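# Open the stapler cover past upright and leave it

## Task

Swing the stapler's cover open until it is well beyond vertical, so the staple channel is reachable from above, with the stapler left upright and open on the table by itself rather than held there by the robot; then release it and move the grippers away.

## Robot and tools

Robot: two arms, left_arm and right_arm, each with six joints and a parallel gripper. Every list by joint, in commands and in results, uses this order: shoulder, elbow, waist, wrist pitch, wrist yaw, wrist roll. Go by that order only.

Frame: one shared scene frame in metres. Its origin is on the table top midway between the arms; +z is up, +x reaches out over the table, and left_arm sits on the +y side. The arm names do not match left or right in camera images. A gripper's fingers point along its own +z and close along its own y. The reported hand point lies between the finger pads, about 1 cm short of the tips, and can be a little off, more so at long reach.

The row: every motion command is one row of 14 numbers, each from -1 to 1, always covering both arms even if one stays still: left_arm's six joint values then its opening, followed by right_arm's six joint values then its opening. Joint values are offsets, not poses, scaled so 1.0 equals 1.32 rad for shoulder, 1.276 for elbow, 1.264 for waist, 1.83 for wrist pitch, 1.686 for wrist yaw and 2.022 for wrist roll. The opening is absolute, not an offset: +1 fully open, -1 closed; it is read on the same scale as grip_measured.

Joint ranges in rad (each arm): shoulder 0.000 to 3.142, elbow 0.000 to 3.019, waist -2.880 to 2.880, wrist pitch -1.693 to 1.571, wrist yaw -1.571 to 1.571, wrist roll -2.094 to 2.094. True ends may differ by 0.019 rad either way. Asking for more than 0.019 rad beyond an end gets the action rejected for both arms; if the first action of a call fails this or any action is malformed, nothing in the call runs. A joint pushed into its real end stops there and the result reports "joint sent to its limit".

execute_actions(actions): a list of up to 15 actions. Each action is a table of up to 15 rows, one per control step of 1/30 s; a short table repeats its final row until 15 steps pass. Within an action, each row's joint offsets count from the angles held when that action began, not from the previous row; for a call's first action that means the last angles reported. An empty list only returns the current state and images.

move(target, speed, blocking): target is one 14-number row whose offsets count from the Joint positions in the latest result that showed them. All joints travel toward it together, finishing at the same moment, so the hand traces a curve. speed is the peak rad/s of whichever joint has farthest to go, 0.01 to 2, default 0.5; paths last 0.5 to 10 s and are cut off at 10 s. It does not avoid obstacles or the other arm. Finger openings are sent right away. blocking=false returns after 0.5 s while motion continues; check it with wait(0) and do not send other rows or moves until a result shows it ended (or call stop). The extra "move:" line gives the ending (done, off_target, moving, held, fault), limits=held or limits=none, and each arm's joint farthest from target. Faster contact hits harder, and aiming deeper past a contact presses harder.

wait(seconds): 0 to 10; arms keep their last command and a running move continues. stop(): brakes a running move, needing room to do so. zoom_image(camera, region): enlarges part of a camera's latest picture; region is [x0, y0, x1, y1] in pixels, at most 504 by 504. Cameras: cam_high and cam_low (896x504), cam_left_wrist and cam_right_wrist (616x616, fisheye). finished_scene(scene): closes the scene with its number; irreversible.

Motion limits: each joint's target may lead its measured angle by at most 0.264 rad (waist), 0.32 (shoulder), 0.276 (elbow), 0.33 (wrist pitch), 0.186 (wrist yaw), 0.522 (wrist roll) per step, and targets are shrunk if they would move the hand over 70 mm from where it is. Big offsets therefore take several actions; resend any unfinished part. Arms can sag on zero offsets: in a reply's first call send offsets back to the wanted angles, then zeros, adding more if a joint still falls short.

Results: the state line gives each gripper's position and quaternion (wxyz). Joint positions and Joint velocities list six joints then the finger-pad gap in metres (0.094 fully open). Joint targets shows where the joints are currently driven. grip_measured is the opening on the command scale, possibly off by about 1 mm. Joint torques are raw drive outputs with offsets and noise. Action results also list step readings; HELD marks steps where an arm was held back. "joint command not followed" means a clearance check altered targets. FAULT, MOTOR HOT (85 °C) and OVER-TEMPERATURE FAULT (100 °C, arm goes limp and drops) warn of stops.

Gripping: to hold something, command an opening roughly 0.03 below grip_measured; smaller margins hold more gently. Thin parts under about 2 mm grip weakly.

Avoid: knocking anything off the table, dropping or slamming objects, hard blows or heavy pushing, arms colliding or pressing on each other, and leaving the cover held open by the gripper. Small disturbances may tug held parts or nudge loose ones.

Each tool is called as name(argument=value, ...), one argument or row to a line, values as JSON.

## Session

I'll start by looking at the current state of the scene.

execute_actions(
  actions=[],
)

Scene clock: 0.00 s.
left_arm: end_effector_position=(+0.1359, +0.3175, +0.1084) grip_measured=+1.000 end_effector_quat_wxyz=(-0.005, +0.750, +0.661, +0.006) | right_arm: end_effector_position=(+0.6876, -0.4005, +0.2150) grip_measured=+1.000 end_effector_quat_wxyz=(+0.692, +0.247, +0.608, +0.301)
Joint names: [shoulder, elbow, waist, wrist pitch, wrist yaw, wrist roll]
Joint positions: left_arm=[ 0.785  0.541 -0.194 -1.328 -0.015  1.545  0.094] | right_arm=[ 1.89   1.036 -0.246  0.994 -0.107  0.812  0.094]
Joint velocities: left_arm=[-0.015 -0.022 -0.015  0.007  0.007 -0.051  0.   ] | right_arm=[-0.024 -0.007 -0.015  0.007 -0.037 -0.022  0.   ]
Joint torques (N m, as the arm reports them, + toward a larger angle): no reading
Joint targets: left_arm=[0.784 0.572 -0.194 -1.327 -0.015 1.545] | right_arm=[1.898 1.054 -0.246 0.997 -0.107 0.813]

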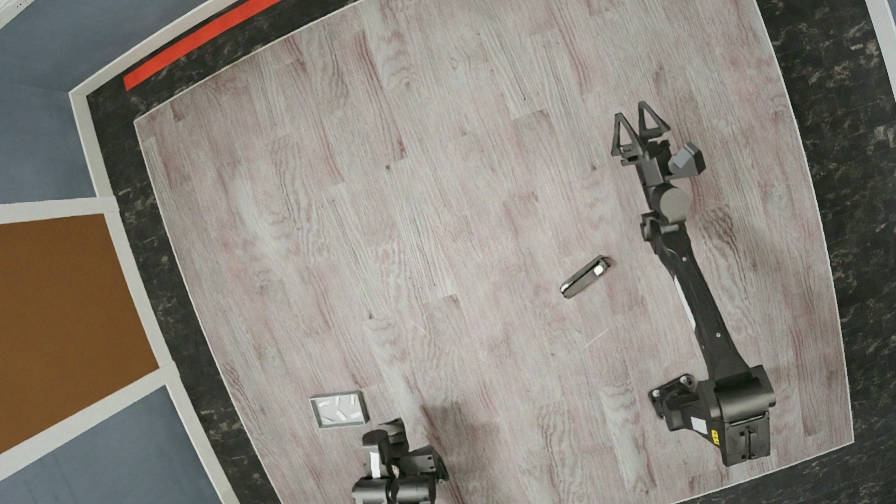

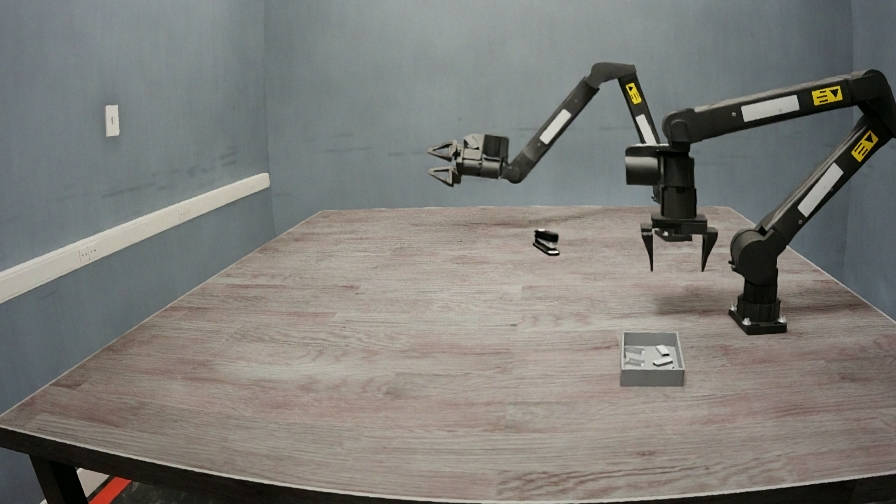

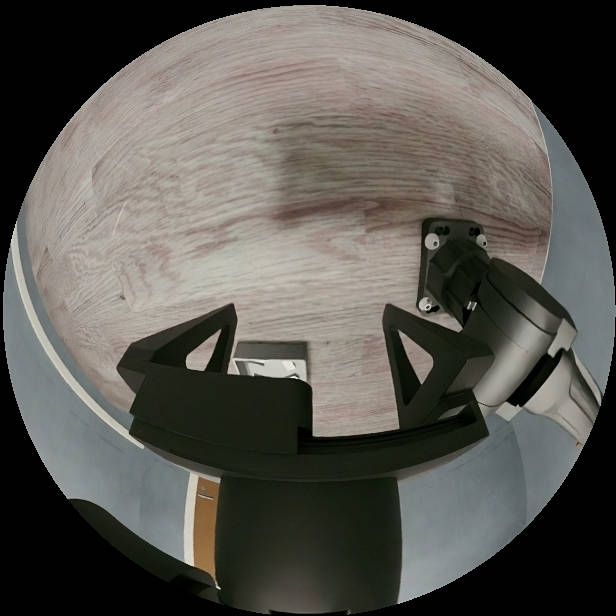

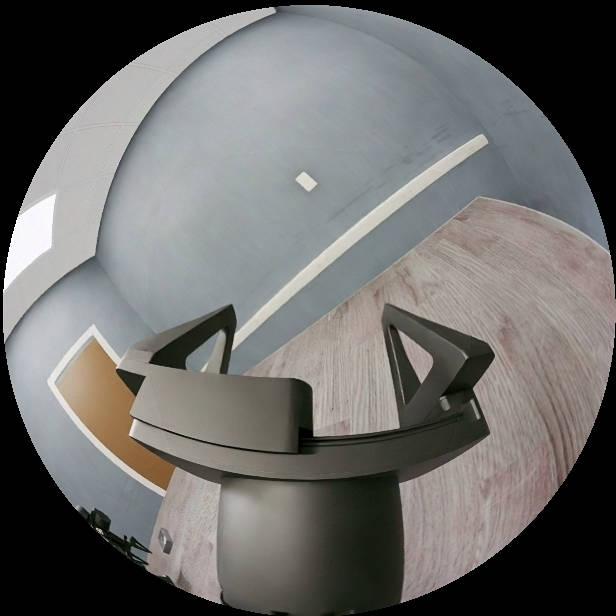

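zoom_image(
  camera="cam_high",
  region=[525, 230, 645, 320],
)

zoom_image(
  camera="cam_low",
  region=[500, 210, 600, 280],
)

Region (525, 230, 645, 320) of cam_high's 896x504 image, scaled by 4.200, with more detail than that image has; it fills the top 378 rows of this view, and the rest is white.

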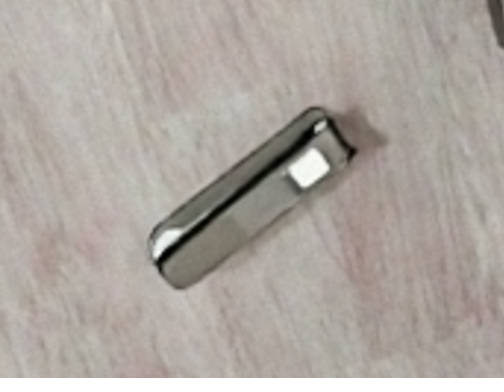

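Region (500, 210, 600, 280) of cam_low's 896x504 image, scaled by 5.040, with more detail than that image has; it fills the top 353 rows of this view, and the rest is white.

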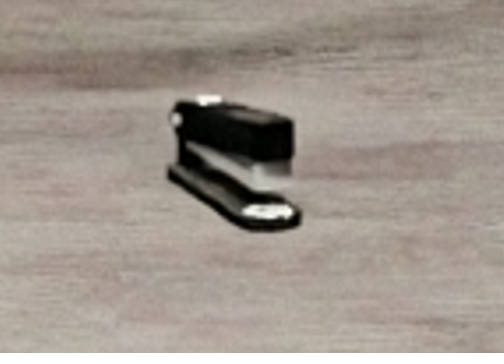

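move(
  target=[0.542, 0.36, -0.598, 0.562, 0.009, -0.764, 1, -0.371, 0.05, 0.313, -1.0, 0.0635, -0.4016, 1],
  speed=1.0,
)

Scene clock: 53.70 s.
left_arm: end_effector_position=(+0.2987, -0.0851, +0.1181) grip_measured=+1.000 end_effector_quat_wxyz=(+0.303, +0.418, +0.844, -0.145) | right_arm: end_effector_position=(+0.4451, -0.2149, +0.1547) grip_measured=+1.000 end_effector_quat_wxyz=(+0.190, -0.146, +0.970, +0.032)
Joint names: [shoulder, elbow, waist, wrist pitch, wrist yaw, wrist roll]
Joint positions: left_arm=[ 1.501  0.937 -0.949 -0.322 -0.     0.013  0.094] | right_arm=[ 1.407  1.052  0.146 -0.828 -0.003  0.009  0.094]
Joint velocities: left_arm=[-0.005  0.002 -0.005  0.002 -0.051 -0.081  0.   ] | right_arm=[-0.005 -0.022  0.005 -0.012  0.051 -0.154  0.   ]
Joint torques (N m, as the arm reports them, + toward a larger angle): left_arm=[-12.67  12.2    0.58   2.05   0.04  -0.06] | right_arm=[-14.67  14.26   0.98   0.67   0.09  -0.09]
Joint targets: left_arm=[1.500 1.001 -0.950 -0.299 0.001 0.001] | right_arm=[1.400 1.100 0.150 -0.836 0.000 0.000]
move: off_target (left_arm, right_arm); limits=none; left_arm: farthest joint: the elbow, 0.063 radians from its target (0.459 radians at the start); right_arm: farthest joint: the elbow, 0.048 radians from its target (0.063 radians at the start)
camera_calibration (this result's frames):
cam_left_wrist: T_world_to_cam=[[-0.793782, -0.608113, -0.0104284, 0.183552], [-0.606837, 0.793032, -0.0533643, 0.263809], [0.0407216, -0.0360313, -0.998521, 0.226289], [0, 0, 0, 1]] pos_world=[0.296574, -0.0894355, 0.241947]
cam_right_wrist: T_world_to_cam=[[0.303189, -0.952926, -0.00285412, -0.338729], [-0.924718, -0.294935, 0.240644, 0.314033], [-0.230158, -0.0703216, -0.970609, 0.358987], [0, 0, 0, 1]] pos_world=[0.475715, -0.20492, 0.271898]

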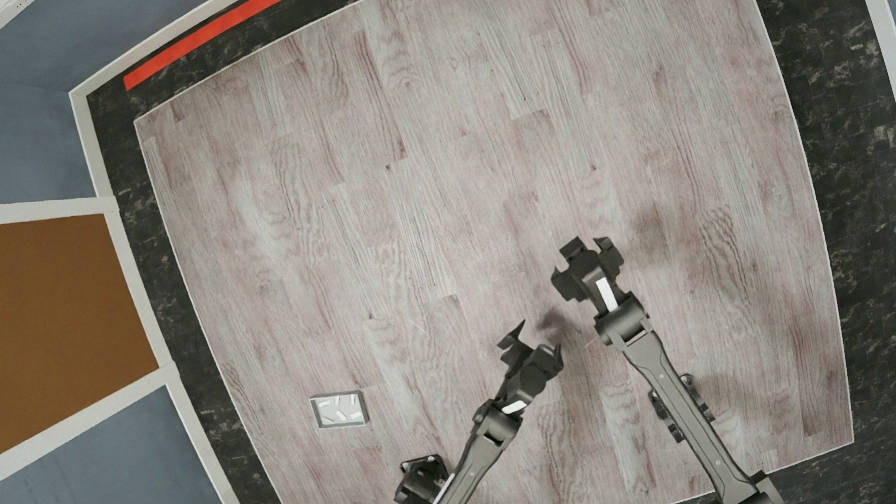

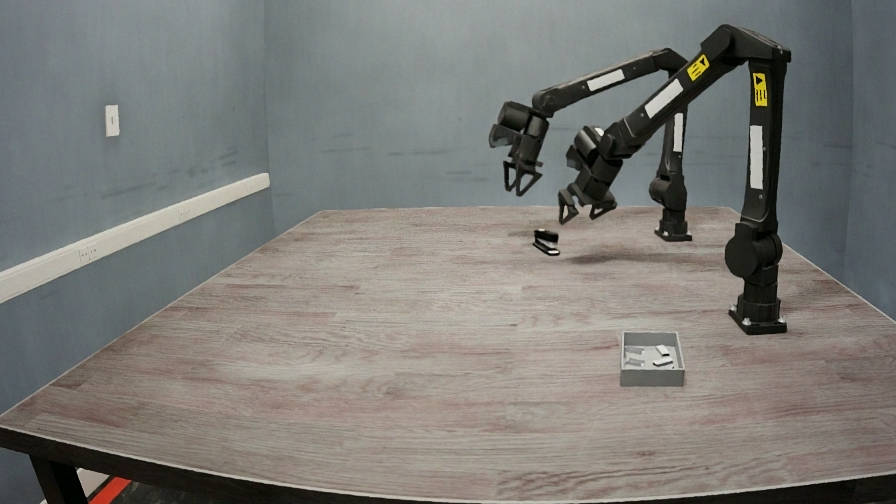

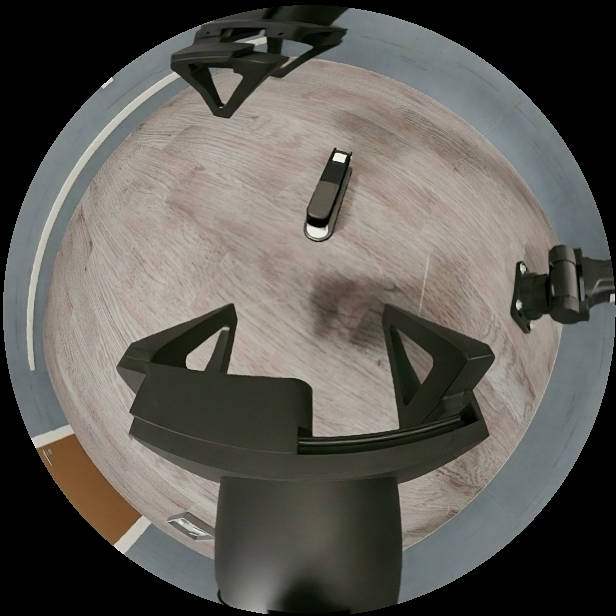

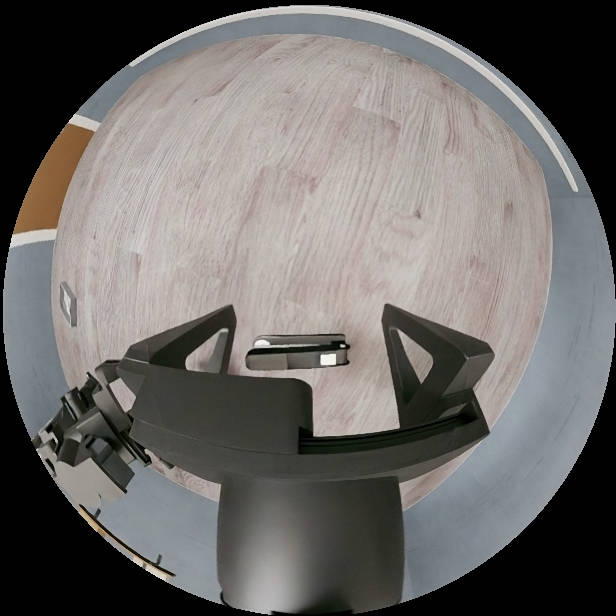

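zoom_image(
  camera="cam_left_wrist",
  region=[270, 130, 390, 260],
)

zoom_image(
  camera="cam_right_wrist",
  region=[230, 310, 370, 390],
)

Region (270, 130, 390, 260) of cam_left_wrist's 616x616 image, scaled by 3.877, with more detail than that image has; it fills the left 465 columns of this view, and the rest is white.

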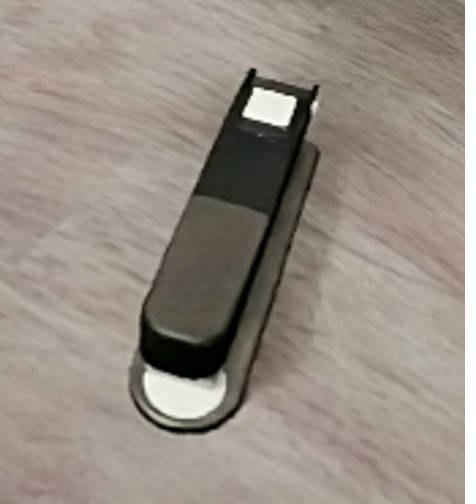

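Region (230, 310, 370, 390) of cam_right_wrist's 616x616 image, scaled by 3.600, with more detail than that image has; it fills the top 288 rows of this view, and the rest is white.

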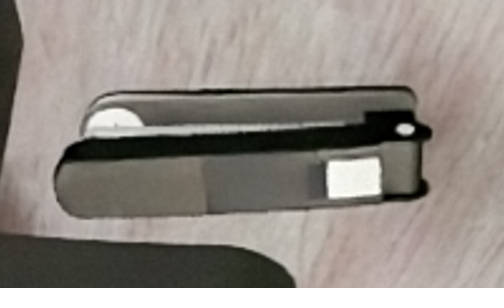

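move(
  target=[0.296, 0.2562, 0.022, 0.0703, 0.1275, 0.124, 1, 0.0653, 0.031, 0.0857, -0.1553, 0.002, 0.807, 1],
  speed=1.0,
)

Scene clock: 157.57 s.
left_arm: end_effector_position=(+0.3428, -0.1765, +0.0212) grip_measured=+1.000 end_effector_quat_wxyz=(+0.264, +0.538, +0.778, -0.192) | right_arm: end_effector_position=(+0.3699, -0.2023, +0.1171) grip_measured=+1.000 end_effector_quat_wxyz=(+0.017, +0.573, +0.819, +0.022)
Joint names: [shoulder, elbow, waist, wrist pitch, wrist yaw, wrist roll]
Joint positions: left_arm=[ 1.9    1.184 -0.926 -0.221  0.213  0.256  0.094] | right_arm=[ 1.46   1.052  0.235 -1.107  0.006  1.617  0.094]
Joint velocities: left_arm=[-0.005 -0.002  0.005 -0.012  0.007 -0.037  0.   ] | right_arm=[ 0.005 -0.012 -0.005 -0.002  0.022 -0.007  0.   ]
Joint torques (N m, as the arm reports them, + toward a larger angle): left_arm=[-18.72  12.51   0.87   2.07   0.26   0.13] | right_arm=[-10.97  12.61   2.26   0.12  -0.18   0.27]
Joint targets: left_arm=[1.892 1.264 -0.921 -0.193 0.215 0.263] | right_arm=[1.493 1.091 0.255 -1.113 0.000 1.641]
move: off_target (left_arm, right_arm); limits=none; left_arm: farthest joint: the elbow, 0.080 radians from its target (0.327 radians at the start); right_arm: farthest joint: the elbow, 0.040 radians from its target (0.040 radians at the start)
camera_calibration (this result's frames):
cam_left_wrist: T_world_to_cam=[[-0.937684, -0.347269, 0.0123846, 0.256792], [-0.34749, 0.937112, -0.0327362, 0.293917], [-0.000237502, -0.0349997, -0.999387, 0.138677], [0, 0, 0, 1]] pos_world=[0.342956, -0.181404, 0.145033]
cam_right_wrist: T_world_to_cam=[[-0.935103, -0.350143, -0.0546125, 0.281983], [-0.314058, 0.747422, 0.58543, 0.20178], [-0.164166, 0.564589, -0.808881, 0.3912], [0, 0, 0, 1]] pos_world=[0.391275, -0.272948, 0.213706]

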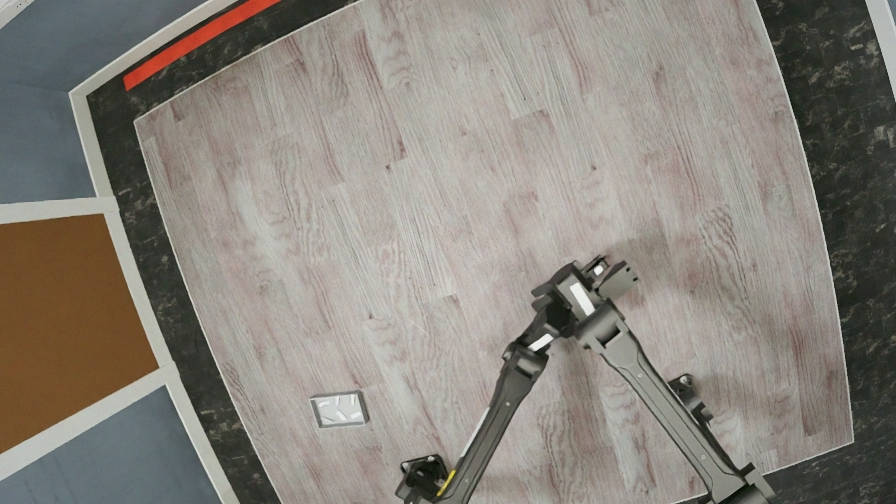

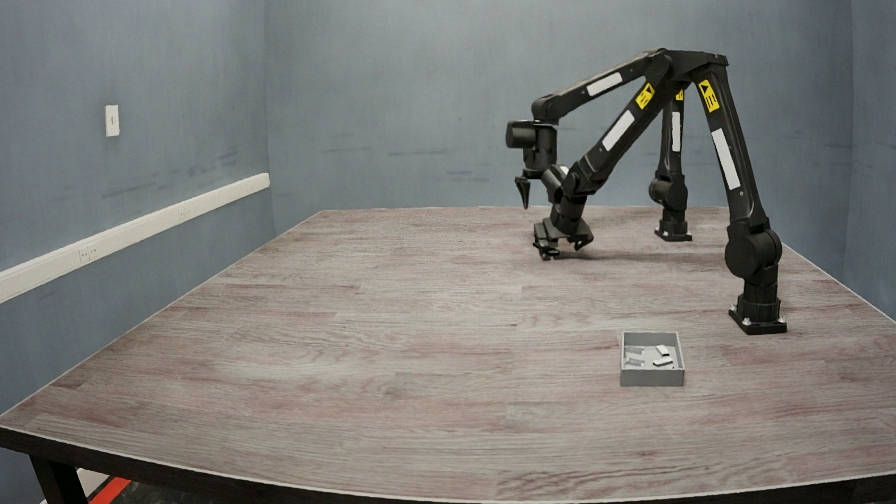

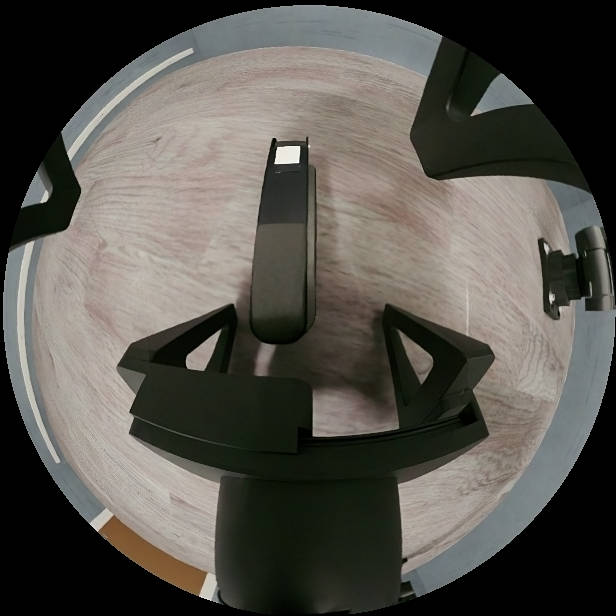

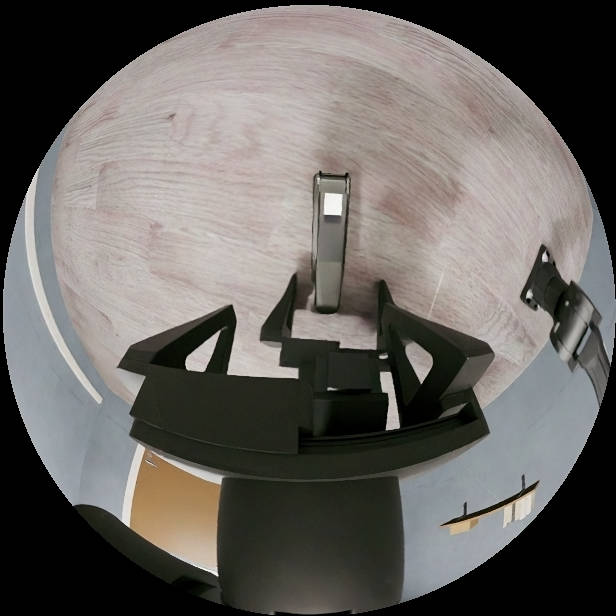

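move(
  target=[-0.006, 0.063, 0.004, 0.015, 0.001, 0.003, 1, -0.076, 0.078, -0.08, -0.087, -0.003, 0.0, 1],
  speed=0.6,
)

Scene clock: 169.67 s.
left_arm: end_effector_position=(+0.3498, -0.1851, +0.0320) grip_measured=+1.000 end_effector_quat_wxyz=(+0.277, +0.536, +0.773, -0.195) | right_arm: end_effector_position=(+0.3690, -0.2458, +0.1795) grip_measured=+1.000 end_effector_quat_wxyz=(+0.023, +0.614, +0.788, +0.029)
Joint names: [shoulder, elbow, waist, wrist pitch, wrist yaw, wrist roll]
Joint positions: left_arm=[ 1.9    1.206 -0.926 -0.215  0.213  0.256  0.094] | right_arm=[ 1.355  1.116  0.133 -1.259  0.004  1.618  0.094]
Joint velocities: left_arm=[-0.015 -0.007 -0.005  0.017  0.095 -0.066  0.   ] | right_arm=[-0.005 -0.007 -0.005 -0.007 -0.066 -0.081  0.   ]
Joint torques (N m, as the arm reports them, + toward a larger angle): left_arm=[-18.44  11.13   0.96   1.85   0.24   0.12] | right_arm=[-12.14  12.72   0.27   0.08  -0.07   0.01]
Joint targets: left_arm=[1.892 1.264 -0.921 -0.194 0.215 0.262] | right_arm=[1.360 1.151 0.133 -1.266 0.001 1.617]
move: off_target (left_arm, right_arm); limits=none; left_arm: farthest joint: the elbow, 0.058 radians from its target (0.081 radians at the start); right_arm: farthest joint: the elbow, 0.035 radians from its target (0.100 radians at the start)
camera_calibration (this result's frames):
cam_left_wrist: T_world_to_cam=[[-0.937824, -0.347098, 0.00290478, 0.260692], [-0.346636, 0.936072, -0.0601073, 0.305201], [0.0181441, -0.057377, -0.998188, 0.13854], [0, 0, 0, 1]] pos_world=[0.347763, -0.187256, 0.155877]
cam_right_wrist: T_world_to_cam=[[-0.964913, -0.252165, -0.0731812, 0.307807], [-0.246091, 0.77134, 0.586919, 0.178018], [-0.0915528, 0.584335, -0.806332, 0.44371], [0, 0, 0, 1]] pos_world=[0.381438, -0.31897, 0.275821]

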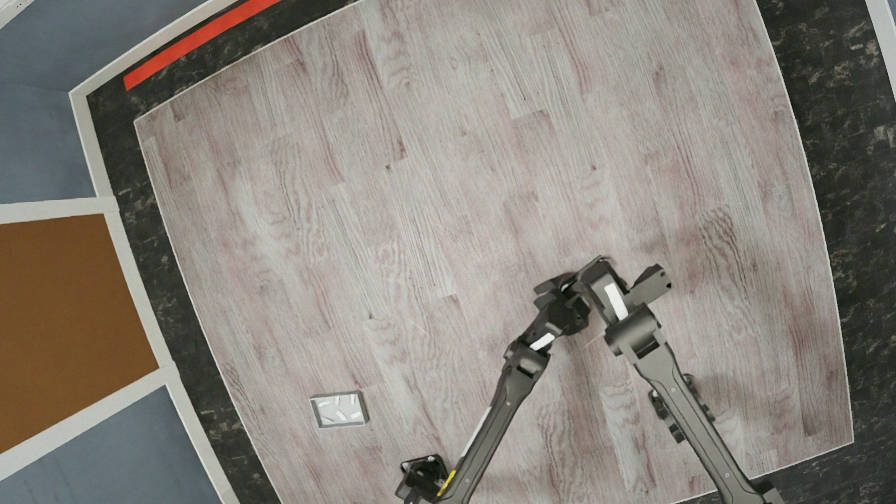

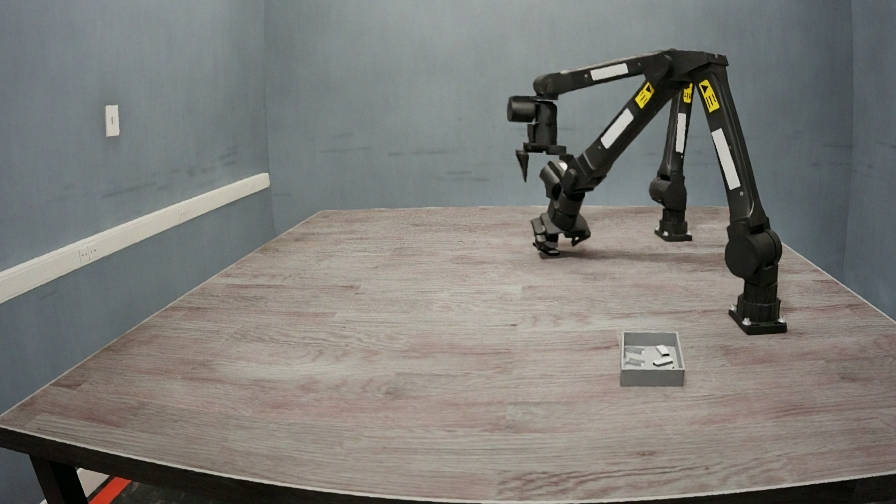

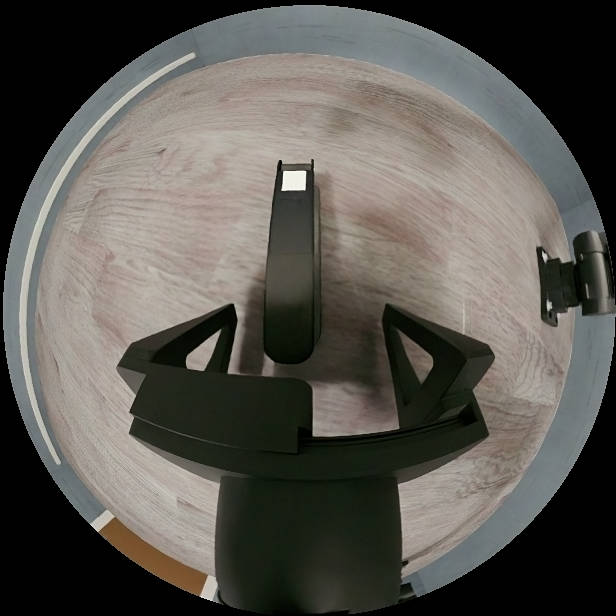

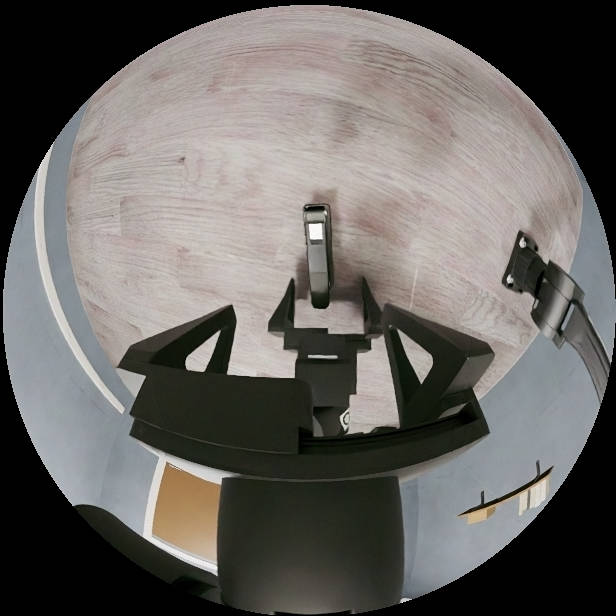

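move(
  target=[0.0554, -0.1272, 0.0367, 0.4115, 0.074, -0.0421, 1, 0.004, 0.027, 0.0, -0.004, -0.002, 0.0, 1],
  speed=0.6,
)

Scene clock: 185.67 s.
left_arm: end_effector_position=(+0.3726, -0.2067, +0.0562) grip_measured=+1.000 end_effector_quat_wxyz=(+0.467, +0.486, +0.671, -0.309) | right_arm: end_effector_position=(+0.3690, -0.2458, +0.1795) grip_measured=+1.000 end_effector_quat_wxyz=(+0.023, +0.614, +0.788, +0.029)
Joint names: [shoulder, elbow, waist, wrist pitch, wrist yaw, wrist roll]
Joint positions: left_arm=[ 1.969  1.051 -0.89   0.512  0.335  0.183  0.094] | right_arm=[ 1.355  1.116  0.133 -1.259  0.004  1.618  0.094]
Joint velocities: left_arm=[-0.015 -0.022 -0.005  0.002  0.095 -0.066  0.   ] | right_arm=[-0.005  0.002 -0.015  0.007 -0.037  0.051  0.   ]
Joint torques (N m, as the arm reports them, + toward a larger angle): left_arm=[-17.57   5.45   1.15   2.39   0.23  -0.07] | right_arm=[-12.08  12.7    0.62   0.07  -0.07   0.03]
Joint targets: left_arm=[1.973 1.044 -0.879 0.538 0.338 0.171] | right_arm=[1.360 1.151 0.133 -1.266 0.001 1.618]
move: off_target (left_arm, right_arm); limits=none; left_arm: farthest joint: the wrist pitch, 0.026 radians from its target (0.753 radians at the start); right_arm: farthest joint: the elbow, 0.034 radians from its target (0.034 radians at the start)
camera_calibration (this result's frames):
cam_left_wrist: T_world_to_cam=[[-0.940439, -0.337343, -0.0421311, 0.28003], [-0.265587, 0.806392, -0.52839, 0.304043], [0.212223, -0.485729, -0.847956, -0.00822504], [0, 0, 0, 1]] pos_world=[0.345847, -0.154707, 0.165477]
cam_right_wrist: T_world_to_cam=[[-0.964913, -0.252165, -0.0731812, 0.307807], [-0.246091, 0.77134, 0.586919, 0.178018], [-0.0915528, 0.584335, -0.806332, 0.44371], [0, 0, 0, 1]] pos_world=[0.381438, -0.31897, 0.275821]

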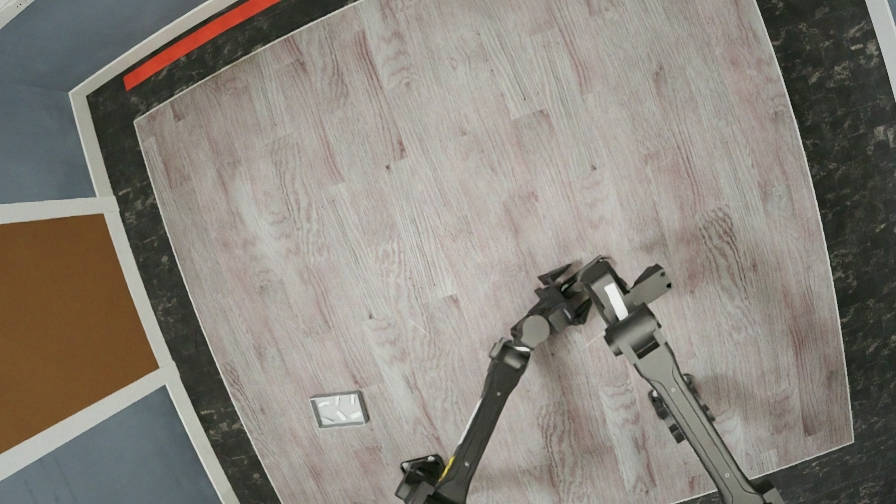

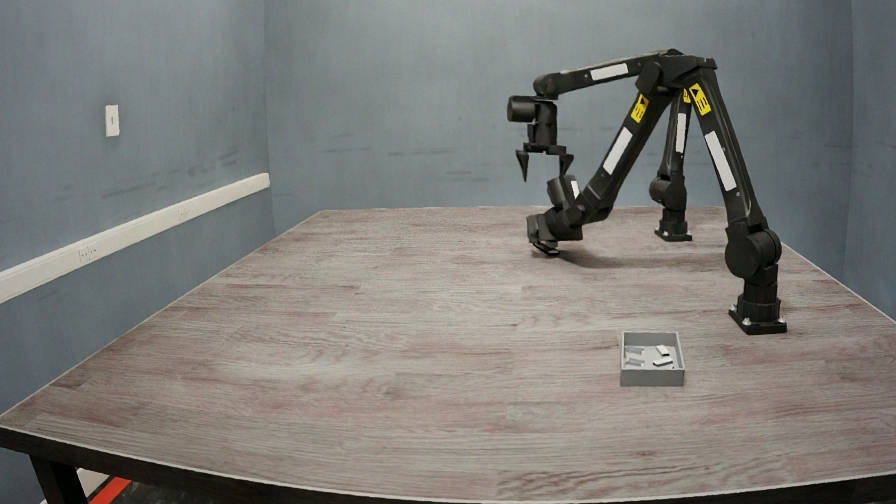

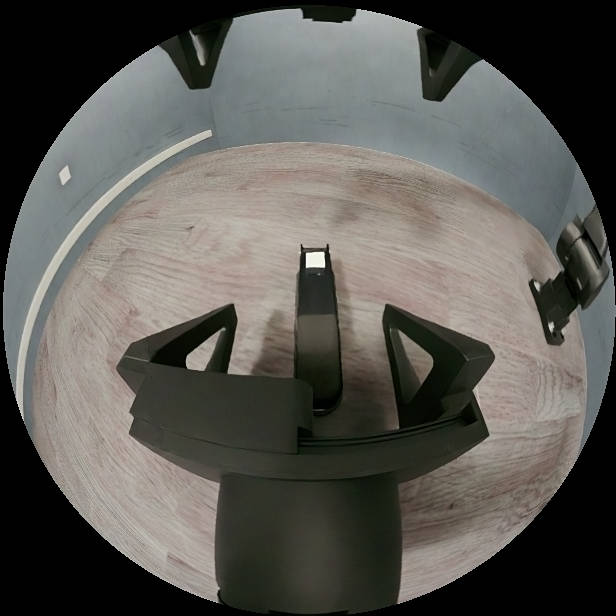

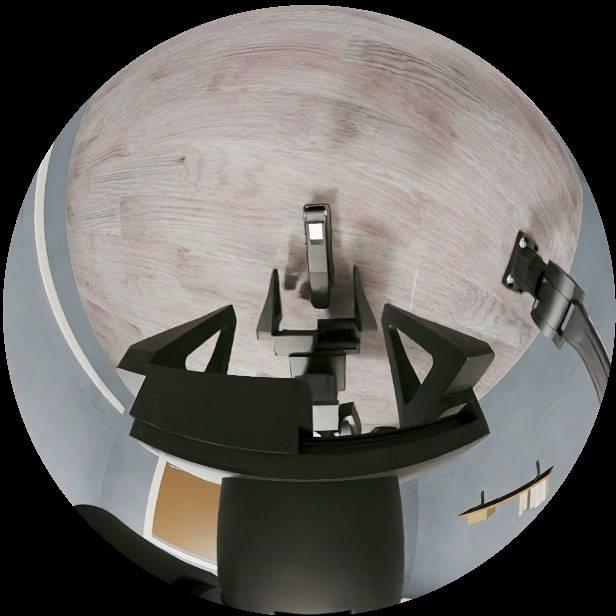

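move(
  target=[0.0159, -0.0462, 0.0103, 0.0213, 0.003, -0.0138, 1, 0.004, 0.027, 0.0, -0.004, -0.002, 0.0, 1],
  speed=0.15,
)

Scene clock: 192.47 s.
left_arm: end_effector_position=(+0.3571, -0.1897, +0.0219) grip_measured=+1.000 end_effector_quat_wxyz=(+0.439, +0.485, +0.691, -0.308) | right_arm: end_effector_position=(+0.3690, -0.2458, +0.1795) grip_measured=+1.000 end_effector_quat_wxyz=(+0.023, +0.614, +0.788, +0.029)
Joint names: [shoulder, elbow, waist, wrist pitch, wrist yaw, wrist roll]
Joint positions: left_arm=[ 1.991  0.998 -0.89   0.525  0.338  0.167  0.094] | right_arm=[ 1.355  1.116  0.133 -1.259  0.004  1.618  0.094]
Joint velocities: left_arm=[-0.005 -0.007  0.005  0.007 -0.037  0.022  0.   ] | right_arm=[-0.005  0.002 -0.005 -0.027 -0.007 -0.007  0.   ]
Joint torques (N m, as the arm reports them, + toward a larger angle): left_arm=[-17.48   5.15   1.57   2.44   0.25  -0.03] | right_arm=[-12.04  12.72   0.61   0.07  -0.08   0.02]
Joint targets: left_arm=[1.990 0.993 -0.878 0.551 0.340 0.155] | right_arm=[1.360 1.151 0.133 -1.266 0.001 1.618]
move: off_target (left_arm, right_arm); limits=none; left_arm: farthest joint: the wrist pitch, 0.026 radians from its target (0.039 radians at the start); right_arm: farthest joint: the elbow, 0.034 radians from its target (0.034 radians at the start)
camera_calibration (this result's frames):
cam_left_wrist: T_world_to_cam=[[-0.940307, -0.340313, -0.00313379, 0.268236], [-0.297244, 0.825719, -0.47941, 0.282022], [0.165737, -0.449861, -0.877585, -0.00178697], [0, 0, 0, 1]] pos_world=[0.33635, -0.14239, 0.134476]
cam_right_wrist: T_world_to_cam=[[-0.964913, -0.252165, -0.0731812, 0.307807], [-0.246091, 0.77134, 0.586919, 0.178018], [-0.0915528, 0.584335, -0.806332, 0.44371], [0, 0, 0, 1]] pos_world=[0.381438, -0.31897, 0.275821]

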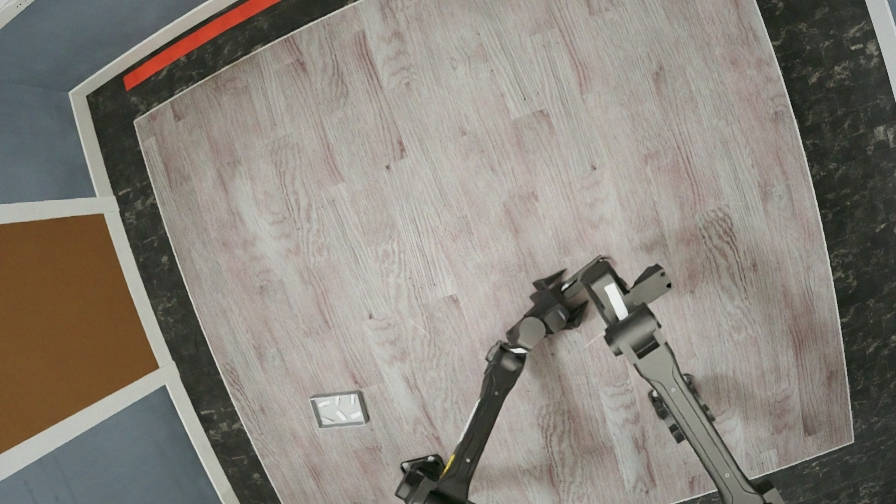

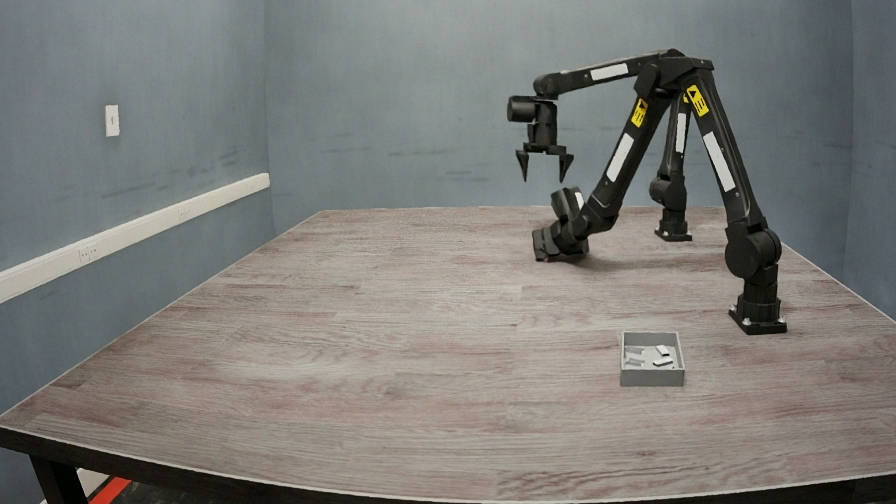

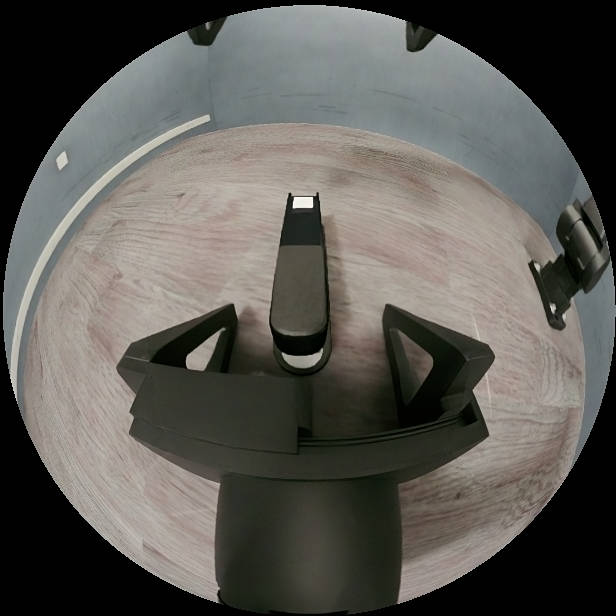

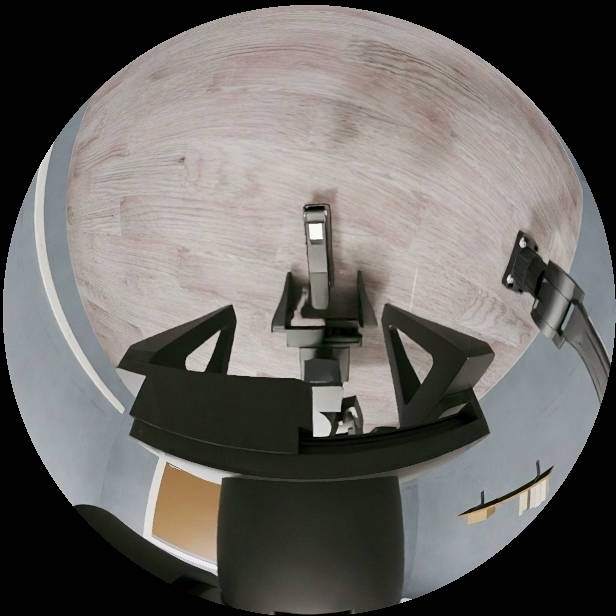

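move(
  target=[0.0135, -0.004, 0.015, 0.0142, 0.001, -0.006, 1, 0.004, 0.027, 0.0, -0.004, -0.002, 0.0, 1],
  speed=0.1,
)

Scene clock: 195.87 s.
left_arm: end_effector_position=(+0.3602, -0.1870, +0.0182) grip_measured=+1.000 end_effector_quat_wxyz=(+0.438, +0.483, +0.694, -0.306) | right_arm: end_effector_position=(+0.3690, -0.2458, +0.1795) grip_measured=+1.000 end_effector_quat_wxyz=(+0.023, +0.614, +0.788, +0.029)
Joint names: [shoulder, elbow, waist, wrist pitch, wrist yaw, wrist roll]
Joint positions: left_arm=[ 1.998  0.998 -0.884  0.529  0.339  0.166  0.094] | right_arm=[ 1.355  1.116  0.133 -1.259  0.004  1.618  0.094]
Joint velocities: left_arm=[-0.015 -0.002 -0.005  0.017  0.022  0.007  0.   ] | right_arm=[-0.005  0.002 -0.015 -0.007  0.022  0.007  0.   ]
Joint torques (N m, as the arm reports them, + toward a larger angle): left_arm=[-16.55   5.08   1.7    2.3    0.19  -0.05] | right_arm=[-12.04  12.71   0.61   0.07  -0.08   0.02]
Joint targets: left_arm=[2.008 0.993 -0.871 0.551 0.340 0.154] | right_arm=[1.360 1.151 0.133 -1.266 0.001 1.618]
move: off_target (left_arm, right_arm); limits=none; left_arm: farthest joint: the wrist pitch, 0.022 radians from its target (0.026 radians at the start); right_arm: farthest joint: the elbow, 0.034 radians from its target (0.034 radians at the start)
camera_calibration (this result's frames):
cam_left_wrist: T_world_to_cam=[[-0.938265, -0.345914, -0.00134652, 0.270249], [-0.303417, 0.824851, -0.477031, 0.280899], [0.166122, -0.447173, -0.878886, -0.00391783], [0, 0, 0, 1]] pos_world=[0.339445, -0.139969, 0.130918]
cam_right_wrist: T_world_to_cam=[[-0.964913, -0.252165, -0.0731812, 0.307807], [-0.246091, 0.77134, 0.586919, 0.178018], [-0.0915528, 0.584335, -0.806332, 0.44371], [0, 0, 0, 1]] pos_world=[0.381438, -0.31897, 0.275821]

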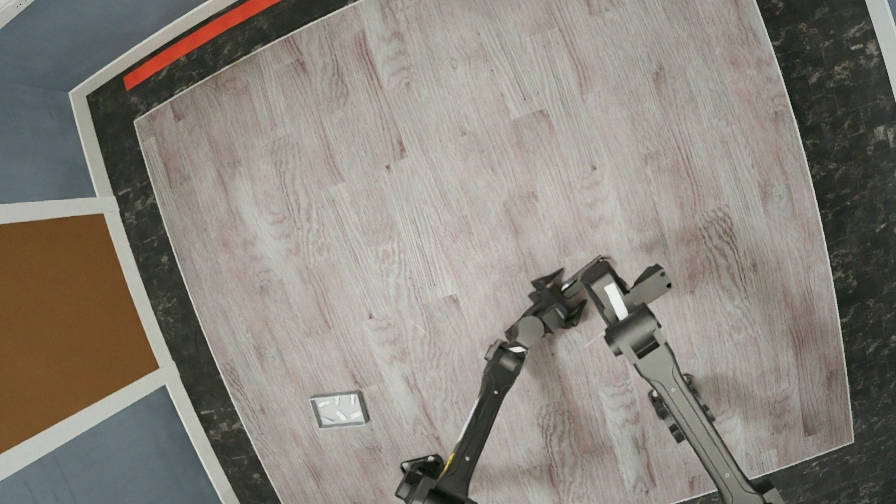

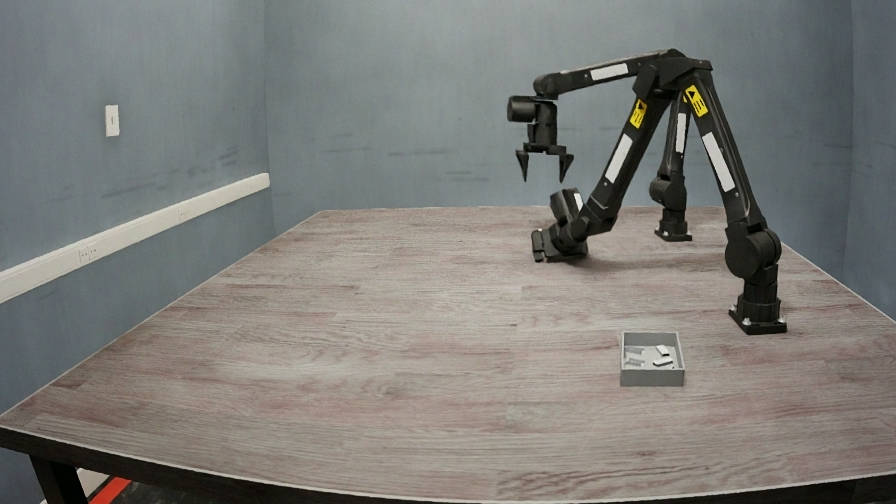

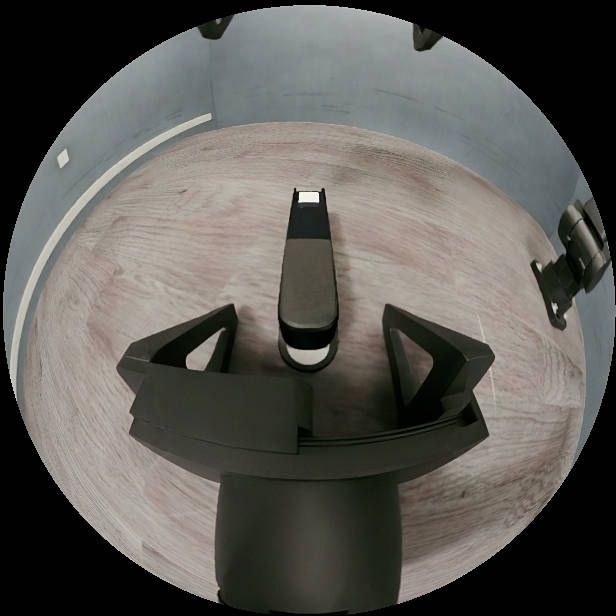

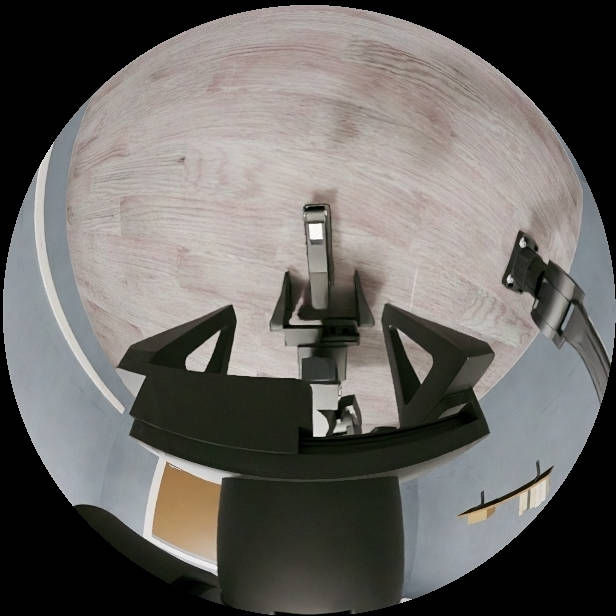

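zoom_image(
  camera="cam_low",
  region=[500, 170, 640, 280],
)

Region (500, 170, 640, 280) of cam_low's 896x504 image, scaled by 3.600, with more detail than that image has; it fills the top 396 rows of this view, and the rest is white.

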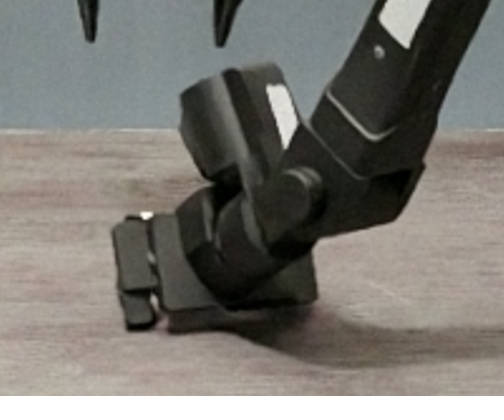

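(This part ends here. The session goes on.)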